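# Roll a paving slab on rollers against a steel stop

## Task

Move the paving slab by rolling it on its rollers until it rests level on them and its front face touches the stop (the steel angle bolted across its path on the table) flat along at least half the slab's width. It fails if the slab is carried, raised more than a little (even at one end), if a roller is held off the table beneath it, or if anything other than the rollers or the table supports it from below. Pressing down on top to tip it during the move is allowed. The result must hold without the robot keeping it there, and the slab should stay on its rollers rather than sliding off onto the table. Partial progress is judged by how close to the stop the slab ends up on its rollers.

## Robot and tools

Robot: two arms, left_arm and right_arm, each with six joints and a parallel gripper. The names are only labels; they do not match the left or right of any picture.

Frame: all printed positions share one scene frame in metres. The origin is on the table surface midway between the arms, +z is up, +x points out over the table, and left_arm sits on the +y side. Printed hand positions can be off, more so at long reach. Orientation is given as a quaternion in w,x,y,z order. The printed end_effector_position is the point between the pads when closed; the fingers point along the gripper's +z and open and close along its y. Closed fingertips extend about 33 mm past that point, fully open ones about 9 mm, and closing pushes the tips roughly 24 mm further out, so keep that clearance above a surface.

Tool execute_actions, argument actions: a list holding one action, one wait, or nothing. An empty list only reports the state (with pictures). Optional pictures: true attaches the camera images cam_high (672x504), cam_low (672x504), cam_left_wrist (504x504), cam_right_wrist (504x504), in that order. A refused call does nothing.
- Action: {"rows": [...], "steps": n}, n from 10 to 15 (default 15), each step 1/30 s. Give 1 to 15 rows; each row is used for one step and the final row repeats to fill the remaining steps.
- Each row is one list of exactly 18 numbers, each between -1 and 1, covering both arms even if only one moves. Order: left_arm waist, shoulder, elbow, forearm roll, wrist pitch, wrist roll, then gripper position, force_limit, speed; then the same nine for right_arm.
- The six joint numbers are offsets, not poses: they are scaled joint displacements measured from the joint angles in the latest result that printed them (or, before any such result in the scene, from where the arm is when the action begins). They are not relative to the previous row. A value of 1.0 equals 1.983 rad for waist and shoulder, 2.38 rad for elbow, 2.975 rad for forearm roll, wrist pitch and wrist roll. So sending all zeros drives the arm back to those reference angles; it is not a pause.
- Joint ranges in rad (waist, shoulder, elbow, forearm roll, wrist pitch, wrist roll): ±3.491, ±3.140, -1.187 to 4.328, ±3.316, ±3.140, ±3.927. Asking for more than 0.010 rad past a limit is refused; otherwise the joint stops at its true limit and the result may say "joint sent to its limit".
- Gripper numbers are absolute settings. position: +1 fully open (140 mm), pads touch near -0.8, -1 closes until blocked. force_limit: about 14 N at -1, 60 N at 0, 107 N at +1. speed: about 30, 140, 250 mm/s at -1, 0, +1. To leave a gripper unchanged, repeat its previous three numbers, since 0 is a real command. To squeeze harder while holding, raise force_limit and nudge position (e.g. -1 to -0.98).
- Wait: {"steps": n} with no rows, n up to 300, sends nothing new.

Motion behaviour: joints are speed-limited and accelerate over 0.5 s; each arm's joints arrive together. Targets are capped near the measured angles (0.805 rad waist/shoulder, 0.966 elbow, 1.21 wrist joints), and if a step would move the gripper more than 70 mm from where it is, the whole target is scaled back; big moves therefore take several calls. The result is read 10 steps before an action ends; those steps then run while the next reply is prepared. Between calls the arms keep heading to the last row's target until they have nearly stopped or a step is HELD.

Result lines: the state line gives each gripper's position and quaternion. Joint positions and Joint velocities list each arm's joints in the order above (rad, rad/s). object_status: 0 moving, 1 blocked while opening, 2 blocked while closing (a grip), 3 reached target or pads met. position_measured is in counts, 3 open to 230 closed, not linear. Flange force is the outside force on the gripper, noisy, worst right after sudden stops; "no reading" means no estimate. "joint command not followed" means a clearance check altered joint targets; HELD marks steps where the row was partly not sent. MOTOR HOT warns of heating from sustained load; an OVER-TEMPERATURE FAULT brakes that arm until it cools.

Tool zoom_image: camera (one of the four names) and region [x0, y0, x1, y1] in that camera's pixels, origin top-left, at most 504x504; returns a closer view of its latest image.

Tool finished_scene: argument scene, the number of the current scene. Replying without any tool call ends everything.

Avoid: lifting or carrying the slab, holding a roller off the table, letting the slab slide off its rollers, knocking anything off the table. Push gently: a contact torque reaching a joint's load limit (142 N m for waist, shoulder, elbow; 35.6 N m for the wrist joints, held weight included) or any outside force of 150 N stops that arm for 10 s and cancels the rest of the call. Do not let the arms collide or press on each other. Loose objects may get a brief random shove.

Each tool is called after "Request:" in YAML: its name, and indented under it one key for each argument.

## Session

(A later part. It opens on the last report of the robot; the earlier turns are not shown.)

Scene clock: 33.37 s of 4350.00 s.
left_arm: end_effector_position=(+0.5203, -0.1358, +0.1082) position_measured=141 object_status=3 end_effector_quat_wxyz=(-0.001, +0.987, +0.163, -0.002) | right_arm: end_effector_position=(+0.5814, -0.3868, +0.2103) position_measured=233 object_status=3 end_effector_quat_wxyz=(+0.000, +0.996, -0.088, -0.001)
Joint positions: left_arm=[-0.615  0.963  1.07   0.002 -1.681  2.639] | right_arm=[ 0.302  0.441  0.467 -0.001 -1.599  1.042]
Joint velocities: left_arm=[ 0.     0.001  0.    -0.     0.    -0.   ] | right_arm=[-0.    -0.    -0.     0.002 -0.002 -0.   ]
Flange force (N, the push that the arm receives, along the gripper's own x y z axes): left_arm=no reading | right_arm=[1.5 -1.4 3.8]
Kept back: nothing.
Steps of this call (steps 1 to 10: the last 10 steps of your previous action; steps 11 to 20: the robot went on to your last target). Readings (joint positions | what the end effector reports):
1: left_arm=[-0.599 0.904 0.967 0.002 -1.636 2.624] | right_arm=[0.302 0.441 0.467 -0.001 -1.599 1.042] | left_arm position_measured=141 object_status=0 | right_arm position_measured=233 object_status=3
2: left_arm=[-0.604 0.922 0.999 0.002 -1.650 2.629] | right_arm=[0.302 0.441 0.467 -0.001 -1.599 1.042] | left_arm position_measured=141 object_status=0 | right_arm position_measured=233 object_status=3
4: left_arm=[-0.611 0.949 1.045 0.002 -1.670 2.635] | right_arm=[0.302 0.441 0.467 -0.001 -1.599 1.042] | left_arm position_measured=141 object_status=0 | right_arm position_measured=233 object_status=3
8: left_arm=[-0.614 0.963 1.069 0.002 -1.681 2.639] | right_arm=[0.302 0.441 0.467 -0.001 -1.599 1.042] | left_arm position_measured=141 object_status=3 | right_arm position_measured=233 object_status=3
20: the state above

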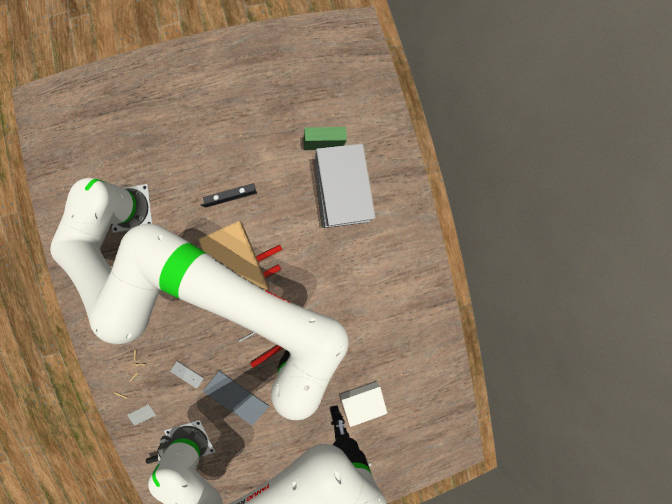

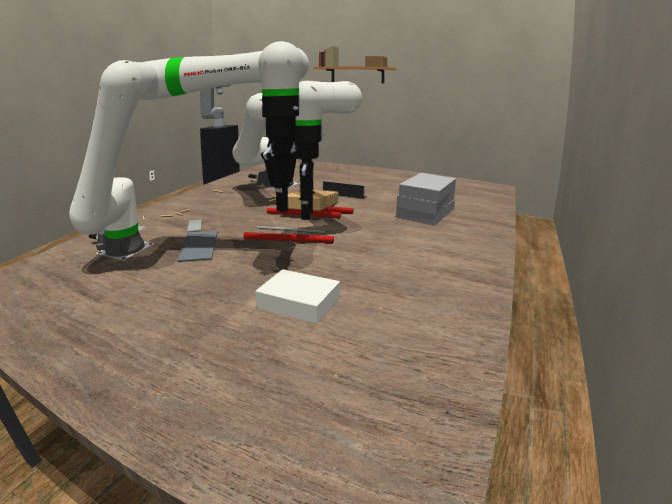

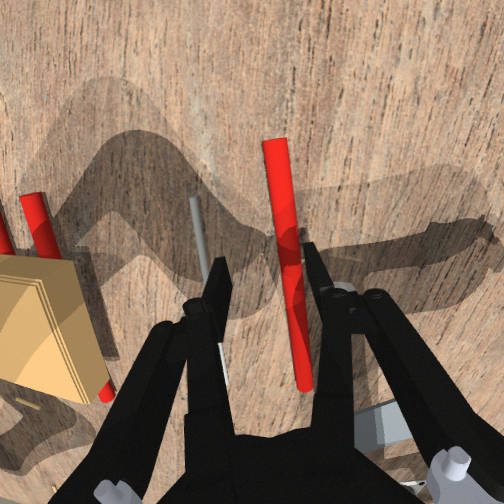

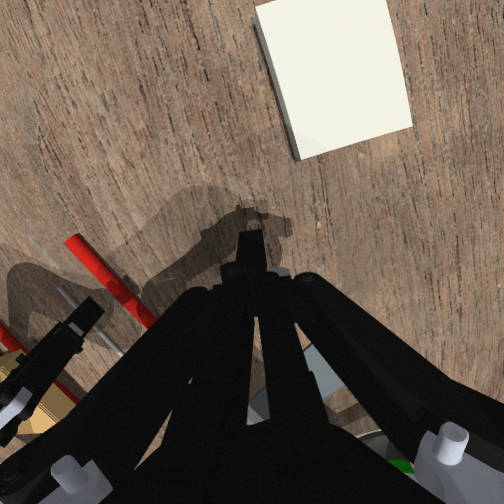

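Request:
execute_actions:
  actions:
    - {"rows":[[-0.009,0.036,0.05,0,-0.012,0.007,-0.1,0,0,0,0,0,0,0,0,-1,0,0],[-0.009,0.036,0.05,0,-0.012,0.007,-0.1,0,0,0,0,0,0,0,0,-1,0,0],[-0.009,0.036,0.05,0,-0.012,0.007,-0.1,0,0,0,0,0,0,0,0,-1,0,0],[-0.009,0.036,0.05,0,-0.012,0.007,-0.1,0,0,0,0,0,0,0,0,-1,0,0],[-0.009,0.036,0.05,0,-0.012,0.007,-0.1,0,0,0,0,0,0,0,0,-1,0,0],[-0.009,0.036,0.05,0,-0.012,0.007,-0.1,0,0,0,0,0,0,0,0,-1,0,0],[-0.009,0.036,0.05,0,-0.012,0.007,-0.1,0,0,0,0,0,0,0,0,-1,0,0],[-0.009,0.036,-0.012,0,0.035,0.007,-0.1,0,0,0,0,0,0,0,0,-1,0,0]]}

Request:
execute_actions:
  actions:
    - {"steps":22}
  pictures: true

Scene clock: 34.37 s of 4350.00 s.
left_arm: end_effector_position=(+0.5214, -0.1456, +0.1064) position_measured=141 object_status=3 end_effector_quat_wxyz=(+0.001, +0.986, +0.164, -0.000) | right_arm: end_effector_position=(+0.5814, -0.3868, +0.2103) position_measured=233 object_status=3 end_effector_quat_wxyz=(+0.000, +0.996, -0.088, -0.001)
Joint positions: left_arm=[-0.623  0.997  1.126  0.002 -1.698  2.649] | right_arm=[ 0.302  0.441  0.467 -0.001 -1.599  1.042]
Joint velocities: left_arm=[-0.111  0.435  0.72   0.001 -0.211  0.124] | right_arm=[-0.    -0.    -0.    -0.001  0.     0.   ]
Flange force (N, the push that the arm receives, along the gripper's own x y z axes): left_arm=no reading | right_arm=[3.2 -1.6 3.4]
Steps of this call (steps 1 to 15: the robot went on to your last target; steps 16 to 25: nothing new was sent; steps 26 to 30: the first 5 steps of this action). Readings (joint positions | what the end effector reports):
26: left_arm=[-0.615 0.964 1.070 0.002 -1.681 2.639] | right_arm=[0.302 0.441 0.467 -0.001 -1.599 1.042] | left_arm position_measured=141 object_status=3 | right_arm position_measured=233 object_status=3
27: left_arm=[-0.615 0.966 1.074 0.002 -1.682 2.640] | right_arm=[0.302 0.441 0.467 -0.001 -1.599 1.042] | left_arm position_measured=141 object_status=3 | right_arm position_measured=233 object_status=3
29: left_arm=[-0.619 0.983 1.102 0.002 -1.691 2.645] | right_arm=[0.302 0.441 0.467 -0.001 -1.599 1.042] | left_arm position_measured=141 object_status=3 | right_arm position_measured=233 object_status=3
30: the state above

Scene clock: 35.10 s of 4350.00 s.
left_arm: end_effector_position=(+0.5237, -0.1577, +0.0406) position_measured=141 object_status=3 end_effector_quat_wxyz=(+0.000, +0.986, +0.165, -0.001) | right_arm: end_effector_position=(+0.5814, -0.3868, +0.2103) position_measured=233 object_status=3 end_effector_quat_wxyz=(+0.000, +0.996, -0.088, -0.001)
Joint positions: left_arm=[-0.632  1.035  1.041  0.002 -1.577  2.66 ] | right_arm=[ 0.302  0.441  0.467 -0.001 -1.599  1.042]
Joint velocities: left_arm=[ 0.    -0.001 -0.002  0.    -0.     0.   ] | right_arm=[-0.    -0.    -0.001  0.     0.     0.001]
Flange force (N, the push that the arm receives, along the gripper's own x y z axes): left_arm=no reading | right_arm=[5.0 -2.3 2.2]
Kept back: nothing.
Steps of this call (steps 1 to 10: the last 10 steps of your previous action; steps 11 to 22: the robot went on to your last target). Readings (joint positions | what the end effector reports):
1: left_arm=[-0.626 1.011 1.149 0.002 -1.705 2.653] | right_arm=[0.302 0.441 0.467 -0.001 -1.599 1.042] | left_arm position_measured=141 object_status=3 | right_arm position_measured=233 object_status=3
2: left_arm=[-0.629 1.022 1.166 0.002 -1.710 2.656] | right_arm=[0.302 0.441 0.467 -0.001 -1.599 1.042] | left_arm position_measured=141 object_status=3 | right_arm position_measured=233 object_status=3
4: left_arm=[-0.632 1.033 1.184 0.002 -1.713 2.659] | right_arm=[0.302 0.441 0.467 -0.001 -1.599 1.042] | left_arm position_measured=141 object_status=3 | right_arm position_measured=233 object_status=3
8: left_arm=[-0.632 1.034 1.138 0.002 -1.648 2.660] | right_arm=[0.302 0.441 0.467 -0.001 -1.599 1.042] | left_arm position_measured=141 object_status=3 | right_arm position_measured=233 object_status=3
22: the state above

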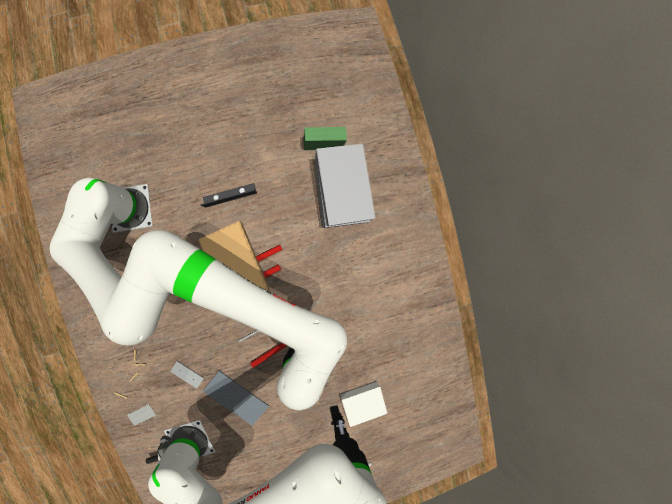

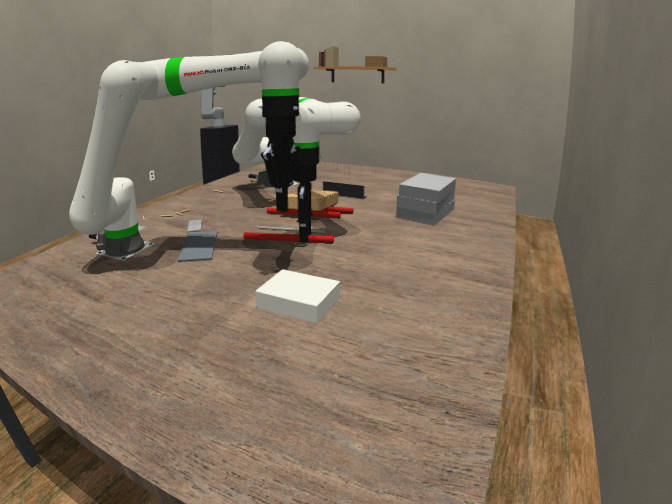

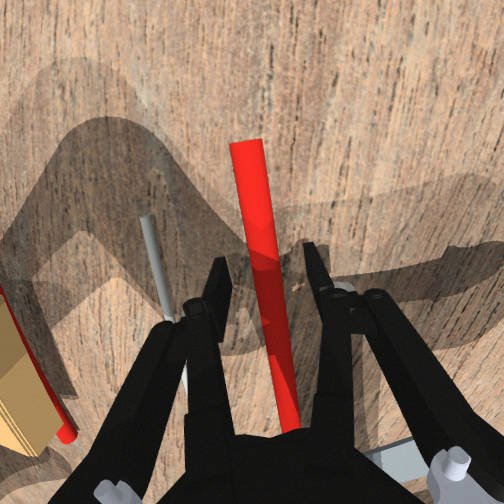

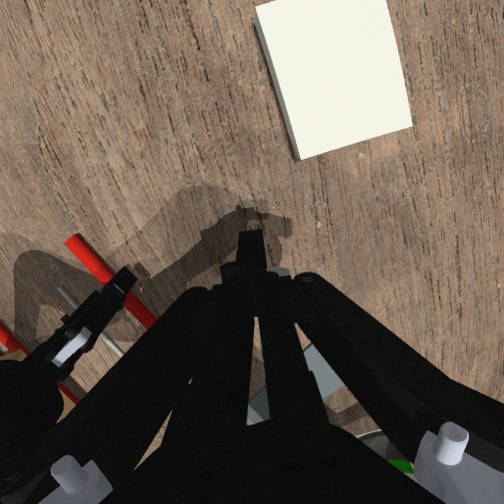

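Request:
execute_actions:
  actions:
    - {"rows":[[0,0,0,0,0,0,-1,0,0.5,0,0,0,0,0,0,-1,0,0]]}

Request:
execute_actions:
  actions:
    - {"steps":15}

Request:
execute_actions:
  actions:
    - {"rows":[[0,0,0.12,0,-0.096,0,-1,0,0.5,0,0,0,0,0,0,-1,0,0]]}

Request:
execute_actions:
  actions:
    - {"steps":20}

Scene clock: 35.80 s of 4350.00 s.
left_arm: end_effector_position=(+0.5237, -0.1577, +0.0407) position_measured=178 object_status=0 end_effector_quat_wxyz=(+0.001, +0.986, +0.165, -0.001) | right_arm: end_effector_position=(+0.5814, -0.3868, +0.2103) position_measured=233 object_status=3 end_effector_quat_wxyz=(+0.000, +0.996, -0.088, -0.001)
Joint positions: left_arm=[-0.632  1.035  1.041  0.002 -1.577  2.66 ] | right_arm=[ 0.302  0.441  0.467 -0.001 -1.599  1.042]
Joint velocities: left_arm=[ 0.     0.    -0.    -0.     0.     0.001] | right_arm=[ 0.     0.     0.001 -0.001  0.001  0.   ]
Flange force (N, the push that the arm receives, along the gripper's own x y z axes): left_arm=no reading | right_arm=[4.1 -1.8 2.4]
Steps of this call (steps 1 to 15: the robot went on to your last target; step 16: nothing new was sent; steps 17 to 21: the first 5 steps of this action). Readings (joint positions | what the end effector reports):
17: left_arm=[-0.632 1.035 1.041 0.002 -1.577 2.660] | right_arm=[0.302 0.441 0.467 -0.001 -1.599 1.042] | left_arm position_measured=141 object_status=0 | right_arm position_measured=233 object_status=3
18: left_arm=[-0.632 1.035 1.041 0.002 -1.577 2.660] | right_arm=[0.302 0.441 0.467 -0.001 -1.599 1.042] | left_arm position_measured=146 object_status=0 | right_arm position_measured=233 object_status=3
20: left_arm=[-0.632 1.035 1.041 0.002 -1.577 2.660] | right_arm=[0.302 0.441 0.467 -0.001 -1.599 1.042] | left_arm position_measured=167 object_status=0 | right_arm position_measured=233 object_status=3
21: the state above

Scene clock: 36.30 s of 4350.00 s.
left_arm: end_effector_position=(+0.5237, -0.1577, +0.0407) position_measured=203 object_status=2 end_effector_quat_wxyz=(+0.001, +0.986, +0.165, -0.001) | right_arm: end_effector_position=(+0.5814, -0.3868, +0.2103) position_measured=233 object_status=3 end_effector_quat_wxyz=(+0.000, +0.996, -0.088, -0.001)
Joint positions: left_arm=[-0.632  1.035  1.041  0.002 -1.577  2.66 ] | right_arm=[ 0.302  0.441  0.467 -0.001 -1.599  1.042]
Joint velocities: left_arm=[-0.     0.    -0.001 -0.    -0.    -0.001] | right_arm=[ 0.    -0.001 -0.001  0.    -0.001  0.   ]
Flange force (N, the push that the arm receives, along the gripper's own x y z axes): left_arm=no reading | right_arm=[1.3 -0.9 3.8]
Kept back: nothing.
Steps of this call (steps 1 to 10: the last 10 steps of your previous action; steps 11 to 15: the robot went on to your last target). Readings (joint positions | what the end effector reports):
1: left_arm=[-0.632 1.035 1.041 0.002 -1.577 2.660] | right_arm=[0.302 0.441 0.467 -0.001 -1.599 1.042] | left_arm position_measured=188 object_status=0 | right_arm position_measured=233 object_status=3
2: left_arm=[-0.632 1.035 1.041 0.002 -1.577 2.660] | right_arm=[0.302 0.441 0.467 -0.001 -1.599 1.042] | left_arm position_measured=199 object_status=0 | right_arm position_measured=233 object_status=3
4: left_arm=[-0.632 1.035 1.041 0.002 -1.577 2.660] | right_arm=[0.302 0.441 0.467 -0.001 -1.599 1.042] | left_arm position_measured=203 object_status=0 | right_arm position_measured=233 object_status=3
8: left_arm=[-0.632 1.035 1.041 0.002 -1.577 2.660] | right_arm=[0.302 0.441 0.467 -0.001 -1.599 1.042] | left_arm position_measured=203 object_status=0 | right_arm position_measured=233 object_status=3
15: the state above
All arms were judged still, so your last target was given up. Only a new action makes them travel on or press farther. Fingers that are still opening or closing keep moving.

Scene clock: 36.47 s of 4350.00 s.
left_arm: end_effector_position=(+0.5229, -0.1570, +0.0650) position_measured=203 object_status=2 end_effector_quat_wxyz=(+0.000, +0.986, +0.165, -0.001) | right_arm: end_effector_position=(+0.5814, -0.3868, +0.2103) position_measured=233 object_status=3 end_effector_quat_wxyz=(+0.000, +0.996, -0.088, -0.001)
Joint positions: left_arm=[-0.632  1.035  1.098  0.002 -1.634  2.66 ] | right_arm=[ 0.302  0.441  0.467 -0.001 -1.599  1.042]
Joint velocities: left_arm=[-0.001 -0.     0.83   0.    -0.823 -0.001] | right_arm=[-0.     0.    -0.001  0.001 -0.001 -0.   ]
Flange force (N, the push that the arm receives, along the gripper's own x y z axes): left_arm=no reading | right_arm=[3.8 -1.2 2.8]
Steps of this call (steps 1 to 5: the first 5 steps of this action). Readings (joint positions | what the end effector reports):
1: left_arm=[-0.632 1.035 1.041 0.002 -1.577 2.660] | right_arm=[0.302 0.441 0.467 -0.001 -1.599 1.042] | left_arm position_measured=203 object_status=2 | right_arm position_measured=233 object_status=3
2: left_arm=[-0.632 1.035 1.045 0.002 -1.581 2.660] | right_arm=[0.302 0.441 0.467 -0.001 -1.599 1.042] | left_arm position_measured=203 object_status=2 | right_arm position_measured=233 object_status=3
4: left_arm=[-0.632 1.035 1.073 0.002 -1.610 2.660] | right_arm=[0.302 0.441 0.467 -0.001 -1.599 1.042] | left_arm position_measured=203 object_status=2 | right_arm position_measured=233 object_status=3
5: the state above

Scene clock: 37.13 s of 4350.00 s.
left_arm: end_effector_position=(+0.5104, -0.1452, +0.1618) position_measured=203 object_status=2 end_effector_quat_wxyz=(+0.001, +0.986, +0.165, -0.001) | right_arm: end_effector_position=(+0.5814, -0.3868, +0.2103) position_measured=233 object_status=3 end_effector_quat_wxyz=(+0.000, +0.996, -0.088, -0.001)
Joint positions: left_arm=[-0.632  1.035  1.326  0.002 -1.863  2.66 ] | right_arm=[ 0.302  0.441  0.467 -0.001 -1.599  1.042]
Joint velocities: left_arm=[-0.001  0.     0.001 -0.    -0.     0.001] | right_arm=[-0.    -0.    -0.    -0.001  0.    -0.001]
Flange force (N, the push that the arm receives, along the gripper's own x y z axes): left_arm=no reading | right_arm=[3.2 -0.9 2.9]
Kept back: nothing.
Steps of this call (steps 1 to 10: the last 10 steps of your previous action; steps 11 to 20: the robot went on to your last target). Readings (joint positions | what the end effector reports):
1: left_arm=[-0.632 1.035 1.129 0.002 -1.665 2.660] | right_arm=[0.302 0.441 0.467 -0.001 -1.599 1.042] | left_arm position_measured=203 object_status=2 | right_arm position_measured=233 object_status=3
2: left_arm=[-0.632 1.035 1.161 0.002 -1.697 2.660] | right_arm=[0.302 0.441 0.467 -0.001 -1.599 1.042] | left_arm position_measured=203 object_status=2 | right_arm position_measured=233 object_status=3
4: left_arm=[-0.632 1.035 1.220 0.002 -1.756 2.660] | right_arm=[0.302 0.441 0.467 -0.001 -1.599 1.042] | left_arm position_measured=203 object_status=2 | right_arm position_measured=233 object_status=3
8: left_arm=[-0.632 1.035 1.308 0.002 -1.844 2.660] | right_arm=[0.302 0.441 0.467 -0.001 -1.599 1.042] | left_arm position_measured=203 object_status=2 | right_arm position_measured=233 object_status=3
20: the state above

Request:
execute_actions:
  actions:
    - {"rows":[[0.359,-0.617,-0.697,0,0.147,-0.304,-1,0,0.5,0,0,0,0,0,0,-1,0,0]]}

Request:
execute_actions:
  actions:
    - {"steps":50}
  pictures: true

Scene clock: 37.80 s of 4350.00 s.
left_arm: end_effector_position=(+0.5330, -0.1236, +0.1748) position_measured=203 object_status=2 end_effector_quat_wxyz=(+0.007, +0.987, +0.159, +0.005) | right_arm: end_effector_position=(+0.5814, -0.3868, +0.2103) position_measured=233 object_status=3 end_effector_quat_wxyz=(+0.000, +0.996, -0.088, -0.001)
Joint positions: left_arm=[-0.592  0.989  1.273  0.002 -1.838  2.608] | right_arm=[ 0.302  0.441  0.467 -0.001 -1.599  1.042]
Joint velocities: left_arm=[ 0.554 -0.631 -0.757  0.     0.337 -0.687] | right_arm=[-0.     0.     0.001  0.002 -0.     0.001]
Flange force (N, the push that the arm receives, along the gripper's own x y z axes): left_arm=no reading | right_arm=[2.8 -1.1 2.7]
Steps of this call (steps 1 to 15: the robot went on to your last target; steps 16 to 20: the first 5 steps of this action). Readings (joint positions | what the end effector reports):
16: left_arm=[-0.632 1.035 1.327 0.002 -1.863 2.660] | right_arm=[0.302 0.441 0.467 -0.001 -1.599 1.042] | left_arm position_measured=203 object_status=2 | right_arm position_measured=233 object_status=3
17: left_arm=[-0.630 1.032 1.323 0.002 -1.862 2.657] | right_arm=[0.302 0.441 0.467 -0.001 -1.599 1.042] | left_arm position_measured=203 object_status=2 | right_arm position_measured=233 object_status=3
19: left_arm=[-0.609 1.009 1.297 0.002 -1.849 2.630] | right_arm=[0.302 0.441 0.467 -0.001 -1.599 1.042] | left_arm position_measured=203 object_status=2 | right_arm position_measured=233 object_status=3
20: the state above

Scene clock: 39.47 s of 4350.00 s.
left_arm: end_effector_position=(+0.3975, +0.3239, +0.1763) position_measured=203 object_status=2 end_effector_quat_wxyz=(+0.001, +0.997, +0.071, +0.003) | right_arm: end_effector_position=(+0.5814, -0.3868, +0.2103) position_measured=233 object_status=3 end_effector_quat_wxyz=(+0.000, +0.996, -0.088, -0.001)
Joint positions: left_arm=[ 0.068 -0.166 -0.299  0.002 -1.432  1.77 ] | right_arm=[ 0.302  0.441  0.467 -0.001 -1.599  1.042]
Joint velocities: left_arm=[ 0.188 -0.372 -0.553  0.     0.115 -0.238] | right_arm=[ 0.001 -0.     0.001 -0.002 -0.002  0.   ]
Flange force (N, the push that the arm receives, along the gripper's own x y z axes): left_arm=[-25.9 -18.4 19.3] | right_arm=[3.9 -1.9 3.1]
Kept back: nothing.
Steps of this call (steps 1 to 10: the last 10 steps of your previous action; steps 11 to 50: the robot went on to your last target). Readings (joint positions | what the end effector reports):
1: left_arm=[-0.573 0.967 1.248 0.002 -1.827 2.585] | right_arm=[0.302 0.441 0.467 -0.001 -1.599 1.042] | left_arm position_measured=203 object_status=2 | right_arm position_measured=233 object_status=3
2: left_arm=[-0.556 0.947 1.223 0.002 -1.817 2.563] | right_arm=[0.302 0.441 0.467 -0.001 -1.599 1.042] | left_arm position_measured=203 object_status=2 | right_arm position_measured=233 object_status=3
4: left_arm=[-0.523 0.907 1.175 0.002 -1.796 2.522] | right_arm=[0.302 0.441 0.467 -0.001 -1.599 1.042] | left_arm position_measured=203 object_status=2 | right_arm position_measured=233 object_status=3
8: left_arm=[-0.460 0.822 1.073 0.002 -1.757 2.441] | right_arm=[0.302 0.441 0.467 -0.001 -1.599 1.042] | left_arm position_measured=203 object_status=2 | right_arm position_measured=233 object_status=3
50: the state above

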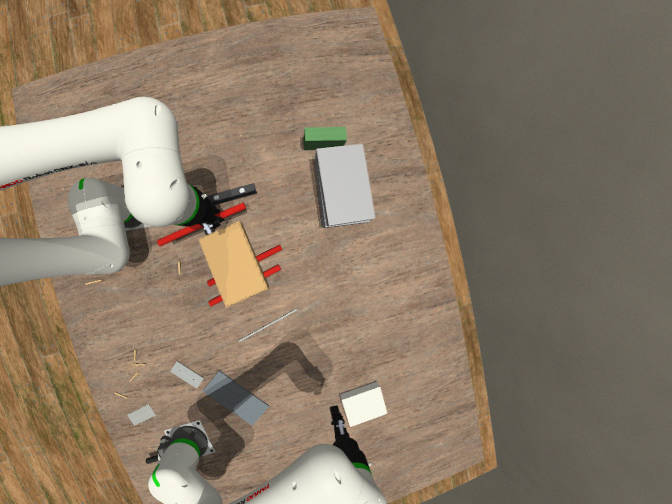

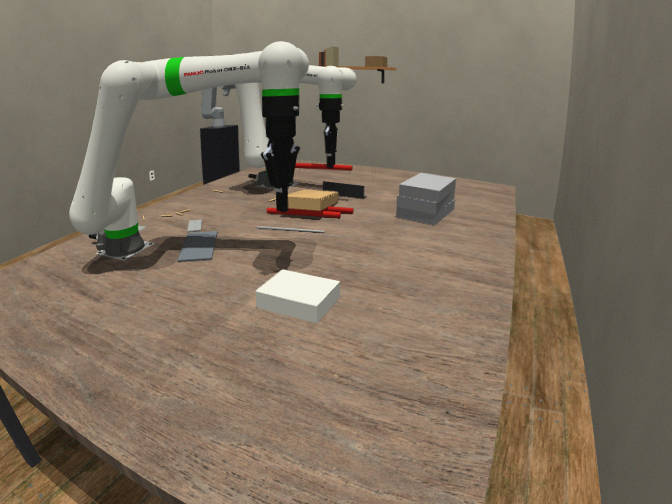

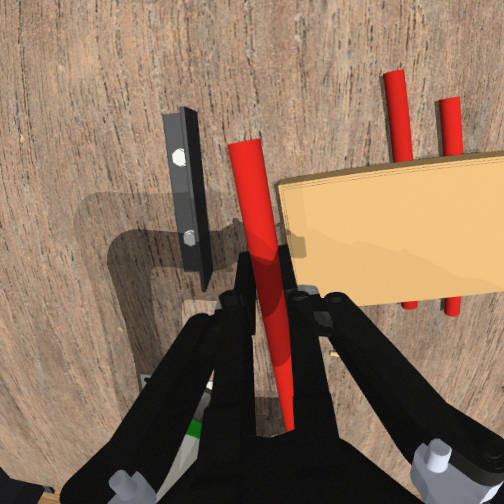

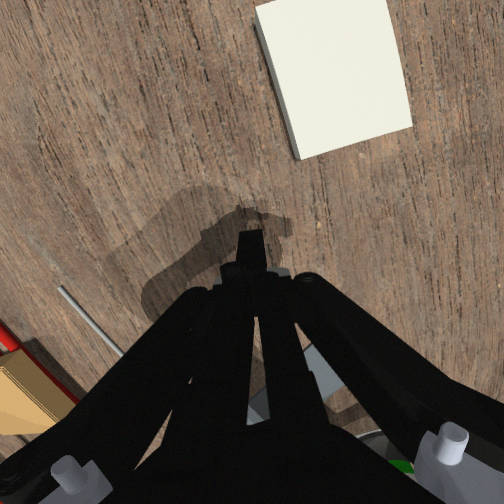

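Request:
execute_actions:
  actions:
    - {"rows":[[0.04,0.047,0.028,0,0.007,-0.028,-1,0,0.5,0,0,0,0,0,0,-1,0,0]]}

Request:
execute_actions:
  actions:
    - {"steps":22}
  pictures: true

Scene clock: 40.40 s of 4350.00 s.
left_arm: end_effector_position=(+0.4107, +0.3378, +0.1709) position_measured=203 object_status=2 end_effector_quat_wxyz=(+0.001, +0.998, +0.069, +0.001) | right_arm: end_effector_position=(+0.5814, -0.3868, +0.2103) position_measured=233 object_status=3 end_effector_quat_wxyz=(+0.000, +0.996, -0.088, -0.001)
Joint positions: left_arm=[ 0.108 -0.142 -0.291  0.002 -1.42   1.727] | right_arm=[ 0.302  0.441  0.467 -0.001 -1.599  1.042]
Joint velocities: left_arm=[ 0.388  0.671  0.58  -0.     0.08  -0.388] | right_arm=[ 0.001 -0.    -0.001 -0.     0.001  0.   ]
Flange force (N, the push that the arm receives, along the gripper's own x y z axes): left_arm=[-33.4 -6.7 4.7] | right_arm=[2.7 -1.0 3.5]
Steps of this call (steps 1 to 23: the robot went on to your last target; steps 24 to 28: the first 5 steps of this action). Readings (joint positions | what the end effector reports):
24: left_arm=[0.080 -0.189 -0.332 0.002 -1.425 1.755] | right_arm=[0.302 0.441 0.467 -0.001 -1.599 1.042] | left_arm position_measured=203 object_status=2 | right_arm position_measured=233 object_status=3
25: left_arm=[0.082 -0.186 -0.330 0.002 -1.425 1.753] | right_arm=[0.302 0.441 0.467 -0.001 -1.599 1.042] | left_arm position_measured=203 object_status=2 | right_arm position_measured=233 object_status=3
27: left_arm=[0.096 -0.163 -0.309 0.002 -1.422 1.739] | right_arm=[0.302 0.441 0.467 -0.001 -1.599 1.042] | left_arm position_measured=203 object_status=2 | right_arm position_measured=233 object_status=3
28: the state above

Scene clock: 41.13 s of 4350.00 s.
left_arm: end_effector_position=(+0.4426, +0.3530, +0.1696) position_measured=203 object_status=2 end_effector_quat_wxyz=(+0.001, +0.998, +0.069, +0.000) | right_arm: end_effector_position=(+0.5814, -0.3868, +0.2103) position_measured=233 object_status=3 end_effector_quat_wxyz=(+0.000, +0.996, -0.088, -0.001)
Joint positions: left_arm=[ 0.147 -0.073 -0.232  0.002 -1.412  1.687] | right_arm=[ 0.302  0.441  0.467 -0.001 -1.599  1.042]
Joint velocities: left_arm=[ 0.001 -0.    -0.     0.     0.001  0.001] | right_arm=[-0.     0.001 -0.001  0.    -0.001  0.001]
Flange force (N, the push that the arm receives, along the gripper's own x y z axes): left_arm=[-5.6 -5.1 9.9] | right_arm=[1.4 -1.5 3.9]
Kept back: nothing.
Steps of this call (steps 1 to 10: the last 10 steps of your previous action; steps 11 to 22: the robot went on to your last target). Readings (joint positions | what the end effector reports):
1: left_arm=[0.120 -0.120 -0.272 0.002 -1.417 1.714] | right_arm=[0.302 0.441 0.467 -0.001 -1.599 1.042] | left_arm position_measured=203 object_status=2 | right_arm position_measured=233 object_status=3
2: left_arm=[0.131 -0.101 -0.256 0.002 -1.415 1.704] | right_arm=[0.302 0.441 0.467 -0.001 -1.599 1.042] | left_arm position_measured=203 object_status=2 | right_arm position_measured=233 object_status=3
4: left_arm=[0.144 -0.079 -0.237 0.002 -1.412 1.690] | right_arm=[0.302 0.441 0.467 -0.001 -1.599 1.042] | left_arm position_measured=203 object_status=2 | right_arm position_measured=233 object_status=3
8: left_arm=[0.147 -0.074 -0.232 0.002 -1.412 1.687] | right_arm=[0.302 0.441 0.467 -0.001 -1.599 1.042] | left_arm position_measured=203 object_status=2 | right_arm position_measured=233 object_status=3
22: the state above

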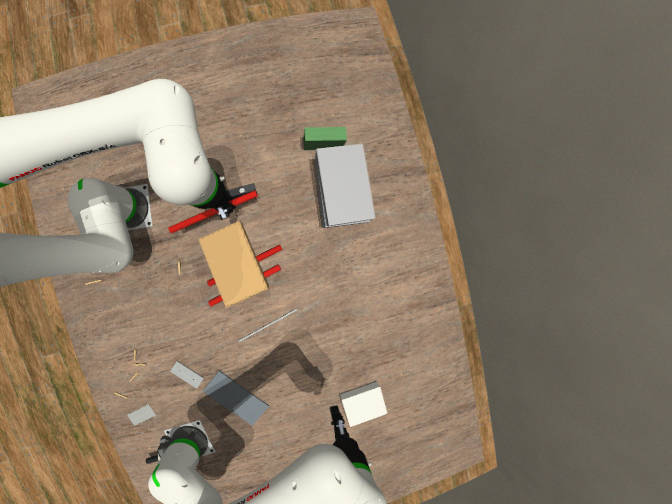

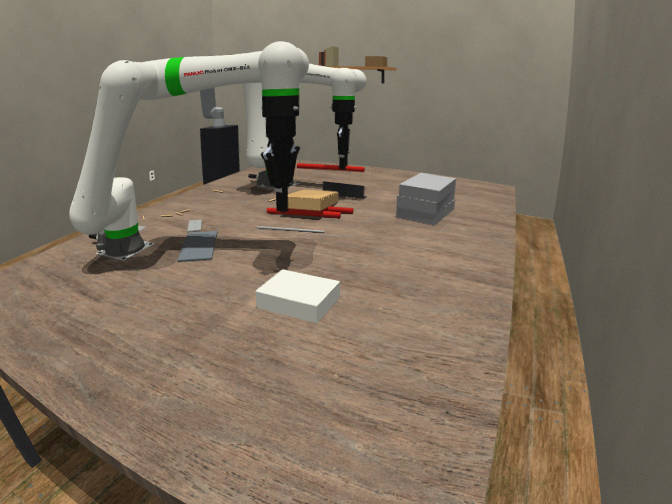

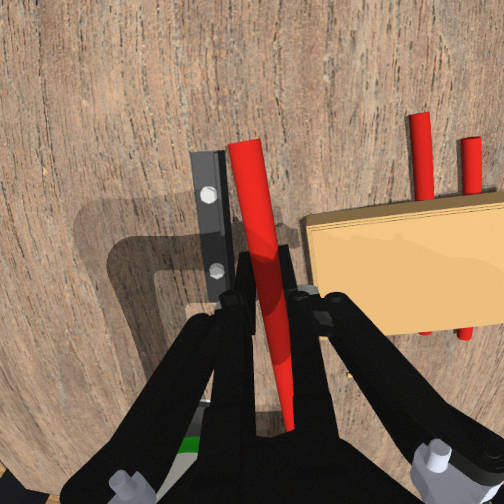

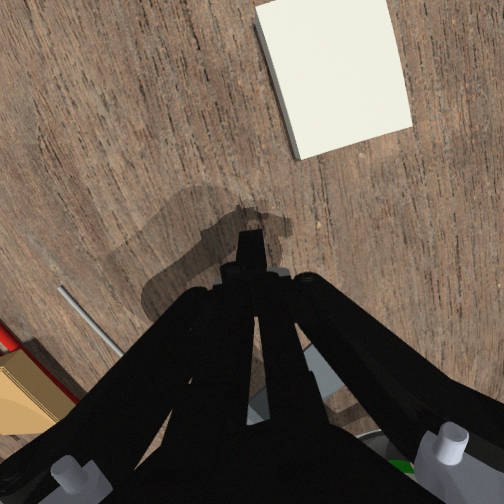

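Request:
execute_actions:
  actions:
    - {"rows":[[0,0.055,-0.09,0,0.109,0,-1,0,0.5,0,0,0,0,0,0,-1,0,0]]}

Request:
execute_actions:
  actions:
    - {"steps":25}
  pictures: true

Scene clock: 41.93 s of 4350.00 s.
left_arm: end_effector_position=(+0.4469, +0.3531, +0.1403) position_measured=203 object_status=2 end_effector_quat_wxyz=(+0.001, +0.998, +0.069, +0.001) | right_arm: end_effector_position=(+0.5814, -0.3868, +0.2103) position_measured=233 object_status=3 end_effector_quat_wxyz=(+0.000, +0.996, -0.088, -0.001)
Joint positions: left_arm=[ 0.147 -0.049 -0.279  0.002 -1.34   1.687] | right_arm=[ 0.302  0.441  0.467 -0.001 -1.599  1.042]
Joint velocities: left_arm=[-0.     0.345 -0.678  0.     1.013 -0.   ] | right_arm=[ 0.001  0.001 -0.002  0.001 -0.001 -0.   ]
Flange force (N, the push that the arm receives, along the gripper's own x y z axes): left_arm=[-20.8 -7.9 -14.6] | right_arm=[3.1 -1.6 3.1]
Steps of this call (steps 1 to 15: the robot went on to your last target; steps 16 to 19: nothing new was sent; steps 20 to 24: the first 5 steps of this action). Readings (joint positions | what the end effector reports):
20: left_arm=[0.147 -0.073 -0.232 0.002 -1.411 1.687] | right_arm=[0.302 0.441 0.467 -0.001 -1.599 1.042] | left_arm position_measured=203 object_status=2 | right_arm position_measured=233 object_status=3
21: left_arm=[0.147 -0.071 -0.235 0.002 -1.406 1.687] | right_arm=[0.302 0.441 0.467 -0.001 -1.599 1.042] | left_arm position_measured=203 object_status=2 | right_arm position_measured=233 object_status=3
23: left_arm=[0.147 -0.060 -0.258 0.002 -1.370 1.687] | right_arm=[0.302 0.441 0.467 -0.001 -1.599 1.042] | left_arm position_measured=203 object_status=2 | right_arm position_measured=233 object_status=3
24: the state above

Scene clock: 42.77 s of 4350.00 s.
left_arm: end_effector_position=(+0.4442, +0.3532, +0.0391) position_measured=202 object_status=2 end_effector_quat_wxyz=(+0.001, +0.998, +0.070, +0.001) | right_arm: end_effector_position=(+0.5814, -0.3868, +0.2103) position_measured=233 object_status=3 end_effector_quat_wxyz=(+0.000, +0.996, -0.088, -0.001)
Joint positions: left_arm=[ 0.147  0.036 -0.446  0.002 -1.087  1.687] | right_arm=[ 0.302  0.441  0.467 -0.001 -1.599  1.042]
Joint velocities: left_arm=[ 0.002  0.    -0.001 -0.     0.     0.   ] | right_arm=[-0.001  0.     0.001  0.    -0.001 -0.   ]
Flange force (N, the push that the arm receives, along the gripper's own x y z axes): left_arm=[-29.2 -48.7 -132.7] | right_arm=[2.3 -0.9 3.2]
Kept back: nothing.
Steps of this call (steps 1 to 10: the last 10 steps of your previous action; steps 11 to 25: the robot went on to your last target). Readings (joint positions | what the end effector reports):
1: left_arm=[0.147 -0.037 -0.302 0.002 -1.304 1.687] | right_arm=[0.302 0.441 0.467 -0.001 -1.599 1.042] | left_arm position_measured=203 object_status=2 | right_arm position_measured=233 object_status=3
2: left_arm=[0.147 -0.025 -0.325 0.002 -1.271 1.687] | right_arm=[0.302 0.441 0.467 -0.001 -1.599 1.042] | left_arm position_measured=203 object_status=2 | right_arm position_measured=233 object_status=3
4: left_arm=[0.147 -0.004 -0.368 0.002 -1.206 1.687] | right_arm=[0.302 0.441 0.467 -0.001 -1.599 1.042] | left_arm position_measured=203 object_status=2 | right_arm position_measured=233 object_status=3
8: left_arm=[0.147 0.030 -0.434 0.002 -1.107 1.687] | right_arm=[0.302 0.441 0.467 -0.001 -1.599 1.042] | left_arm position_measured=203 object_status=2 | right_arm position_measured=233 object_status=3
25: the state above

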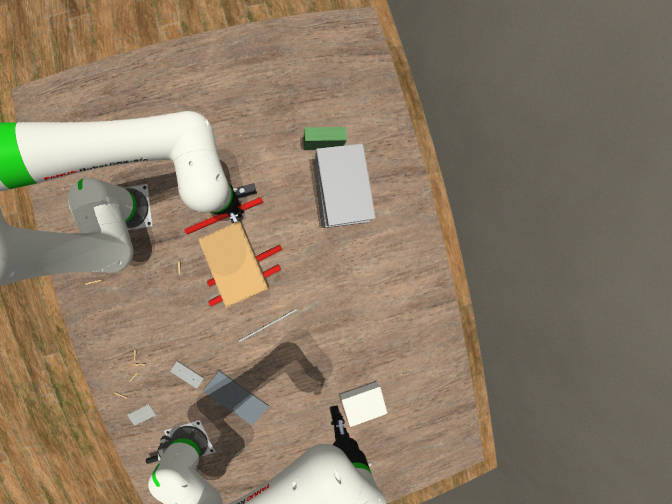

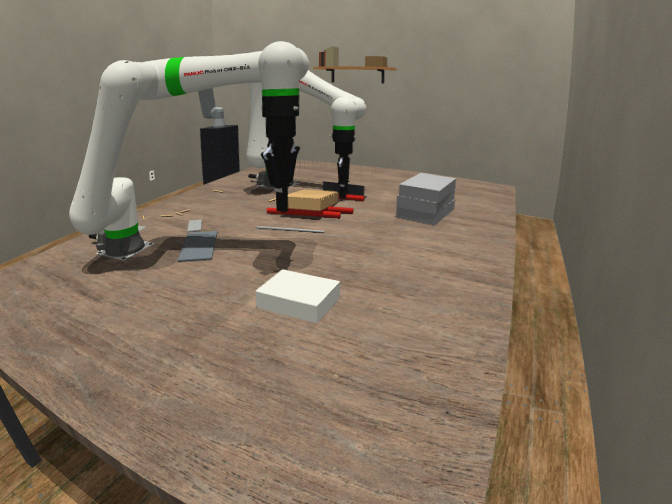

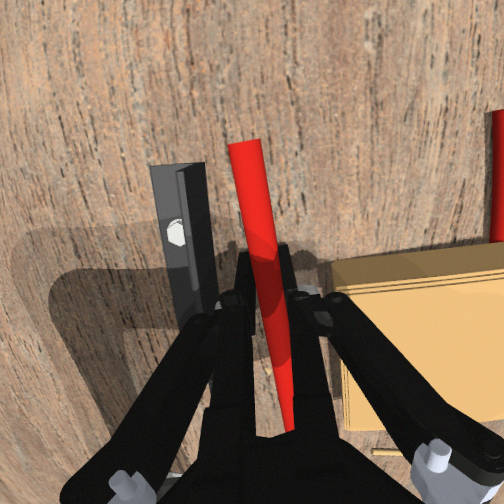

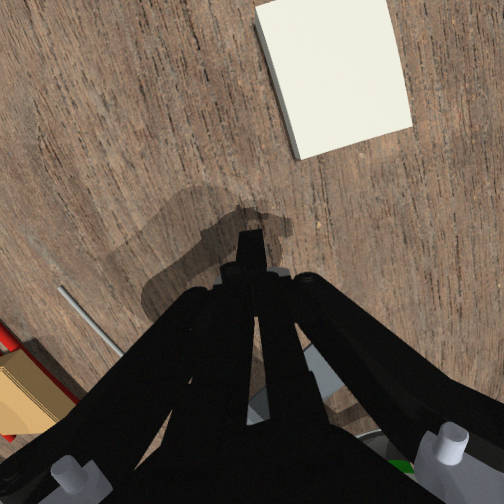

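Pressing hard on the table; releasing and lifting immediately.

Request:
execute_actions:
  actions:
    - {"rows":[[0,-0.004,0.008,0,-0.009,0,-0.42,0,0.5,0,0,0,0,0,0,-1,0,0],[0,-0.004,0.008,0,-0.009,0,-0.42,0,0.5,0,0,0,0,0,0,-1,0,0],[0,-0.004,0.008,0,-0.009,0,-0.42,0,0.5,0,0,0,0,0,0,-1,0,0],[0,-0.004,0.008,0,-0.009,0,-0.42,0,0.5,0,0,0,0,0,0,-1,0,0],[0,-0.004,0.008,0,-0.009,0,-0.42,0,0.5,0,0,0,0,0,0,-1,0,0],[0,-0.004,0.008,0,-0.009,0,-0.42,0,0.5,0,0,0,0,0,0,-1,0,0],[0,-0.004,0.008,0,-0.009,0,-0.42,0,0.5,0,0,0,0,0,0,-1,0,0],[0,-0.004,0.008,0,-0.009,0,-0.42,0,0.5,0,0,0,0,0,0,-1,0,0],[0,-0.004,0.008,0,-0.009,0,-0.42,0,0.5,0,0,0,0,0,0,-1,0,0],[0,-0.06,0.1,0,-0.12,0,-0.42,0,0.5,0,0,0,0,0,0,-1,0,0]]}

Request:
execute_actions:
  actions:
    - {"steps":25}

Request:
execute_actions:
  actions:
    - {"rows":[[0.3,-0.03,0.05,0,-0.05,0,-1,0,0,0,0,0,0,0,0,-1,0,0]]}

Request:
execute_actions:
  actions:
    - {"steps":30}
  pictures: true

Request:
zoom_image:
  camera: "cam_high"
  region: [160,160,360,360]

Scene clock: 43.63 s of 4350.00 s.
left_arm: end_effector_position=(+0.4452, +0.3531, +0.0469) position_measured=182 object_status=0 end_effector_quat_wxyz=(+0.001, +0.998, +0.069, -0.000) | right_arm: end_effector_position=(+0.5814, -0.3868, +0.2103) position_measured=233 object_status=3 end_effector_quat_wxyz=(+0.000, +0.996, -0.088, -0.001)
Joint positions: left_arm=[ 0.147  0.031 -0.431  0.002 -1.11   1.687] | right_arm=[ 0.302  0.441  0.467 -0.001 -1.599  1.042]
Joint velocities: left_arm=[-0.001 -0.034  0.062 -0.    -0.079  0.   ] | right_arm=[ 0.    -0.001 -0.002  0.    -0.     0.   ]
Flange force (N, the push that the arm receives, along the gripper's own x y z axes): left_arm=[-7.1 -4.6 0.1] | right_arm=[3.2 -1.3 3.2]
Steps of this call (steps 1 to 15: the robot went on to your last target; steps 16 to 21: nothing new was sent; steps 22 to 26: the first 5 steps of this action). Readings (joint positions | what the end effector reports):
22: left_arm=[0.147 0.036 -0.446 0.002 -1.087 1.687] | right_arm=[0.302 0.441 0.467 -0.001 -1.599 1.042] | left_arm position_measured=202 object_status=0 | right_arm position_measured=233 object_status=3
23: left_arm=[0.147 0.036 -0.444 0.002 -1.091 1.687] | right_arm=[0.302 0.441 0.467 -0.001 -1.599 1.042] | left_arm position_measured=202 object_status=0 | right_arm position_measured=233 object_status=3
25: left_arm=[0.147 0.032 -0.434 0.002 -1.106 1.687] | right_arm=[0.302 0.441 0.467 -0.001 -1.599 1.042] | left_arm position_measured=182 object_status=0 | right_arm position_measured=233 object_status=3
26: the state above

Scene clock: 44.47 s of 4350.00 s.
left_arm: end_effector_position=(+0.4410, +0.3530, +0.1836) position_measured=182 object_status=3 end_effector_quat_wxyz=(+0.001, +0.998, +0.069, +0.001) | right_arm: end_effector_position=(+0.5814, -0.3868, +0.2103) position_measured=233 object_status=3 end_effector_quat_wxyz=(+0.000, +0.996, -0.088, -0.001)
Joint positions: left_arm=[ 0.147 -0.083 -0.208  0.002 -1.444  1.687] | right_arm=[ 0.302  0.441  0.467 -0.001 -1.599  1.042]
Joint velocities: left_arm=[ 0.001 -0.001  0.002 -0.002 -0.003  0.001] | right_arm=[ 0.001 -0.001  0.     0.002  0.001  0.   ]
Flange force (N, the push that the arm receives, along the gripper's own x y z axes): left_arm=[-4.3 -4.5 7.4] | right_arm=[1.5 -0.9 3.9]
Kept back: nothing.
Steps of this call (steps 1 to 10: the last 10 steps of your previous action; steps 11 to 25: the robot went on to your last target). Readings (joint positions | what the end effector reports):
1: left_arm=[0.147 0.030 -0.430 0.002 -1.112 1.687] | right_arm=[0.302 0.441 0.467 -0.001 -1.599 1.042] | left_arm position_measured=182 object_status=0 | right_arm position_measured=233 object_status=3
2: left_arm=[0.147 0.029 -0.429 0.002 -1.113 1.687] | right_arm=[0.302 0.441 0.467 -0.001 -1.599 1.042] | left_arm position_measured=182 object_status=0 | right_arm position_measured=233 object_status=3
4: left_arm=[0.147 0.029 -0.428 0.002 -1.113 1.687] | right_arm=[0.302 0.441 0.467 -0.001 -1.599 1.042] | left_arm position_measured=182 object_status=0 | right_arm position_measured=233 object_status=3
8: left_arm=[0.147 0.015 -0.400 0.002 -1.155 1.687] | right_arm=[0.302 0.441 0.467 -0.001 -1.599 1.042] | left_arm position_measured=182 object_status=0 | right_arm position_measured=233 object_status=3
25: the state above

Scene clock: 44.63 s of 4350.00 s.
left_arm: end_effector_position=(+0.4459, +0.3721, +0.1896) position_measured=208 object_status=0 end_effector_quat_wxyz=(+0.001, +0.996, +0.093, +0.002) | right_arm: end_effector_position=(+0.5814, -0.3868, +0.2103) position_measured=233 object_status=3 end_effector_quat_wxyz=(+0.000, +0.996, -0.088, -0.001)
Joint positions: left_arm=[ 0.195 -0.088 -0.198  0.002 -1.456  1.687] | right_arm=[ 0.302  0.441  0.467 -0.001 -1.599  1.042]
Joint velocities: left_arm=[ 0.69  -0.069  0.138 -0.    -0.172 -0.   ] | right_arm=[-0.    -0.001 -0.001 -0.     0.002 -0.001]
Flange force (N, the push that the arm receives, along the gripper's own x y z axes): left_arm=[-7.0 10.6 13.3] | right_arm=[2.1 -1.3 3.3]
Steps of this call (steps 1 to 5: the first 5 steps of this action). Readings (joint positions | what the end effector reports):
1: left_arm=[0.148 -0.083 -0.208 0.002 -1.444 1.687] | right_arm=[0.302 0.441 0.467 -0.001 -1.599 1.042] | left_arm position_measured=182 object_status=0 | right_arm position_measured=233 object_status=3
2: left_arm=[0.151 -0.083 -0.207 0.002 -1.445 1.687] | right_arm=[0.302 0.441 0.467 -0.001 -1.599 1.042] | left_arm position_measured=186 object_status=0 | right_arm position_measured=233 object_status=3
4: left_arm=[0.175 -0.086 -0.203 0.002 -1.451 1.687] | right_arm=[0.302 0.441 0.467 -0.001 -1.599 1.042] | left_arm position_measured=201 object_status=0 | right_arm position_measured=233 object_status=3
5: the state above

Scene clock: 45.63 s of 4350.00 s.
left_arm: end_effector_position=(+0.4323, +0.5896, +0.2576) position_measured=233 object_status=3 end_effector_quat_wxyz=(-0.003, +0.933, +0.358, +0.015) | right_arm: end_effector_position=(+0.5814, -0.3868, +0.2103) position_measured=233 object_status=3 end_effector_quat_wxyz=(+0.000, +0.996, -0.088, -0.001)
Joint positions: left_arm=[ 0.742 -0.142 -0.089  0.002 -1.593  1.687] | right_arm=[ 0.302  0.441  0.467 -0.001 -1.599  1.042]
Joint velocities: left_arm=[-0.001  0.001  0.     0.001 -0.001  0.001] | right_arm=[-0.     0.     0.001 -0.001 -0.    -0.   ]
Flange force (N, the push that the arm receives, along the gripper's own x y z axes): left_arm=[-7.7 -5.8 11.5] | right_arm=[3.7 -1.4 2.7]
Kept back: nothing.
Steps of this call (steps 1 to 10: the last 10 steps of your previous action; steps 11 to 30: the robot went on to your last target). Readings (joint positions | what the end effector reports):
1: left_arm=[0.222 -0.090 -0.193 0.002 -1.463 1.687] | right_arm=[0.302 0.441 0.467 -0.001 -1.599 1.042] | left_arm position_measured=216 object_status=0 | right_arm position_measured=233 object_status=3
2: left_arm=[0.252 -0.093 -0.187 0.002 -1.470 1.687] | right_arm=[0.302 0.441 0.467 -0.001 -1.599 1.042] | left_arm position_measured=223 object_status=0 | right_arm position_measured=233 object_status=3
4: left_arm=[0.309 -0.099 -0.176 0.002 -1.485 1.687] | right_arm=[0.302 0.441 0.467 -0.001 -1.599 1.042] | left_arm position_measured=233 object_status=0 | right_arm position_measured=233 object_status=3
8: left_arm=[0.420 -0.110 -0.154 0.002 -1.512 1.687] | right_arm=[0.302 0.441 0.467 -0.001 -1.599 1.042] | left_arm position_measured=233 object_status=0 | right_arm position_measured=233 object_status=3
30: the state above

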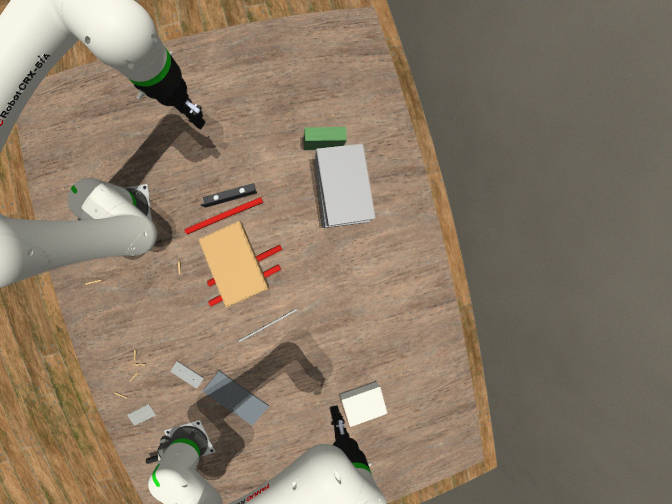

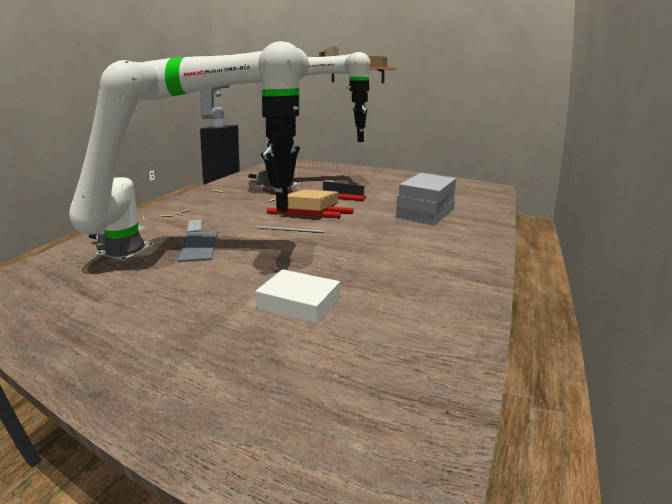

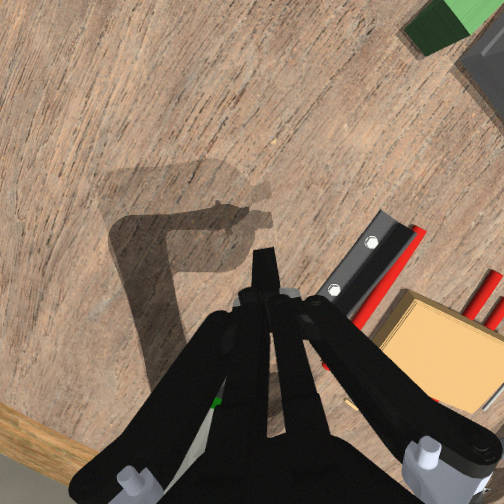

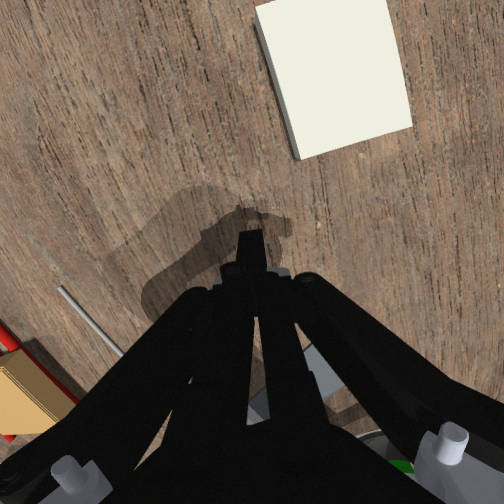

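Region (160, 160, 360, 360) of cam_high's 672x504 image, scaled by 2.520, with more detail than that image has.

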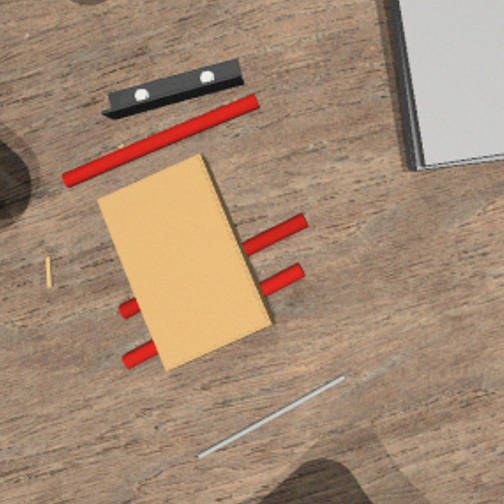

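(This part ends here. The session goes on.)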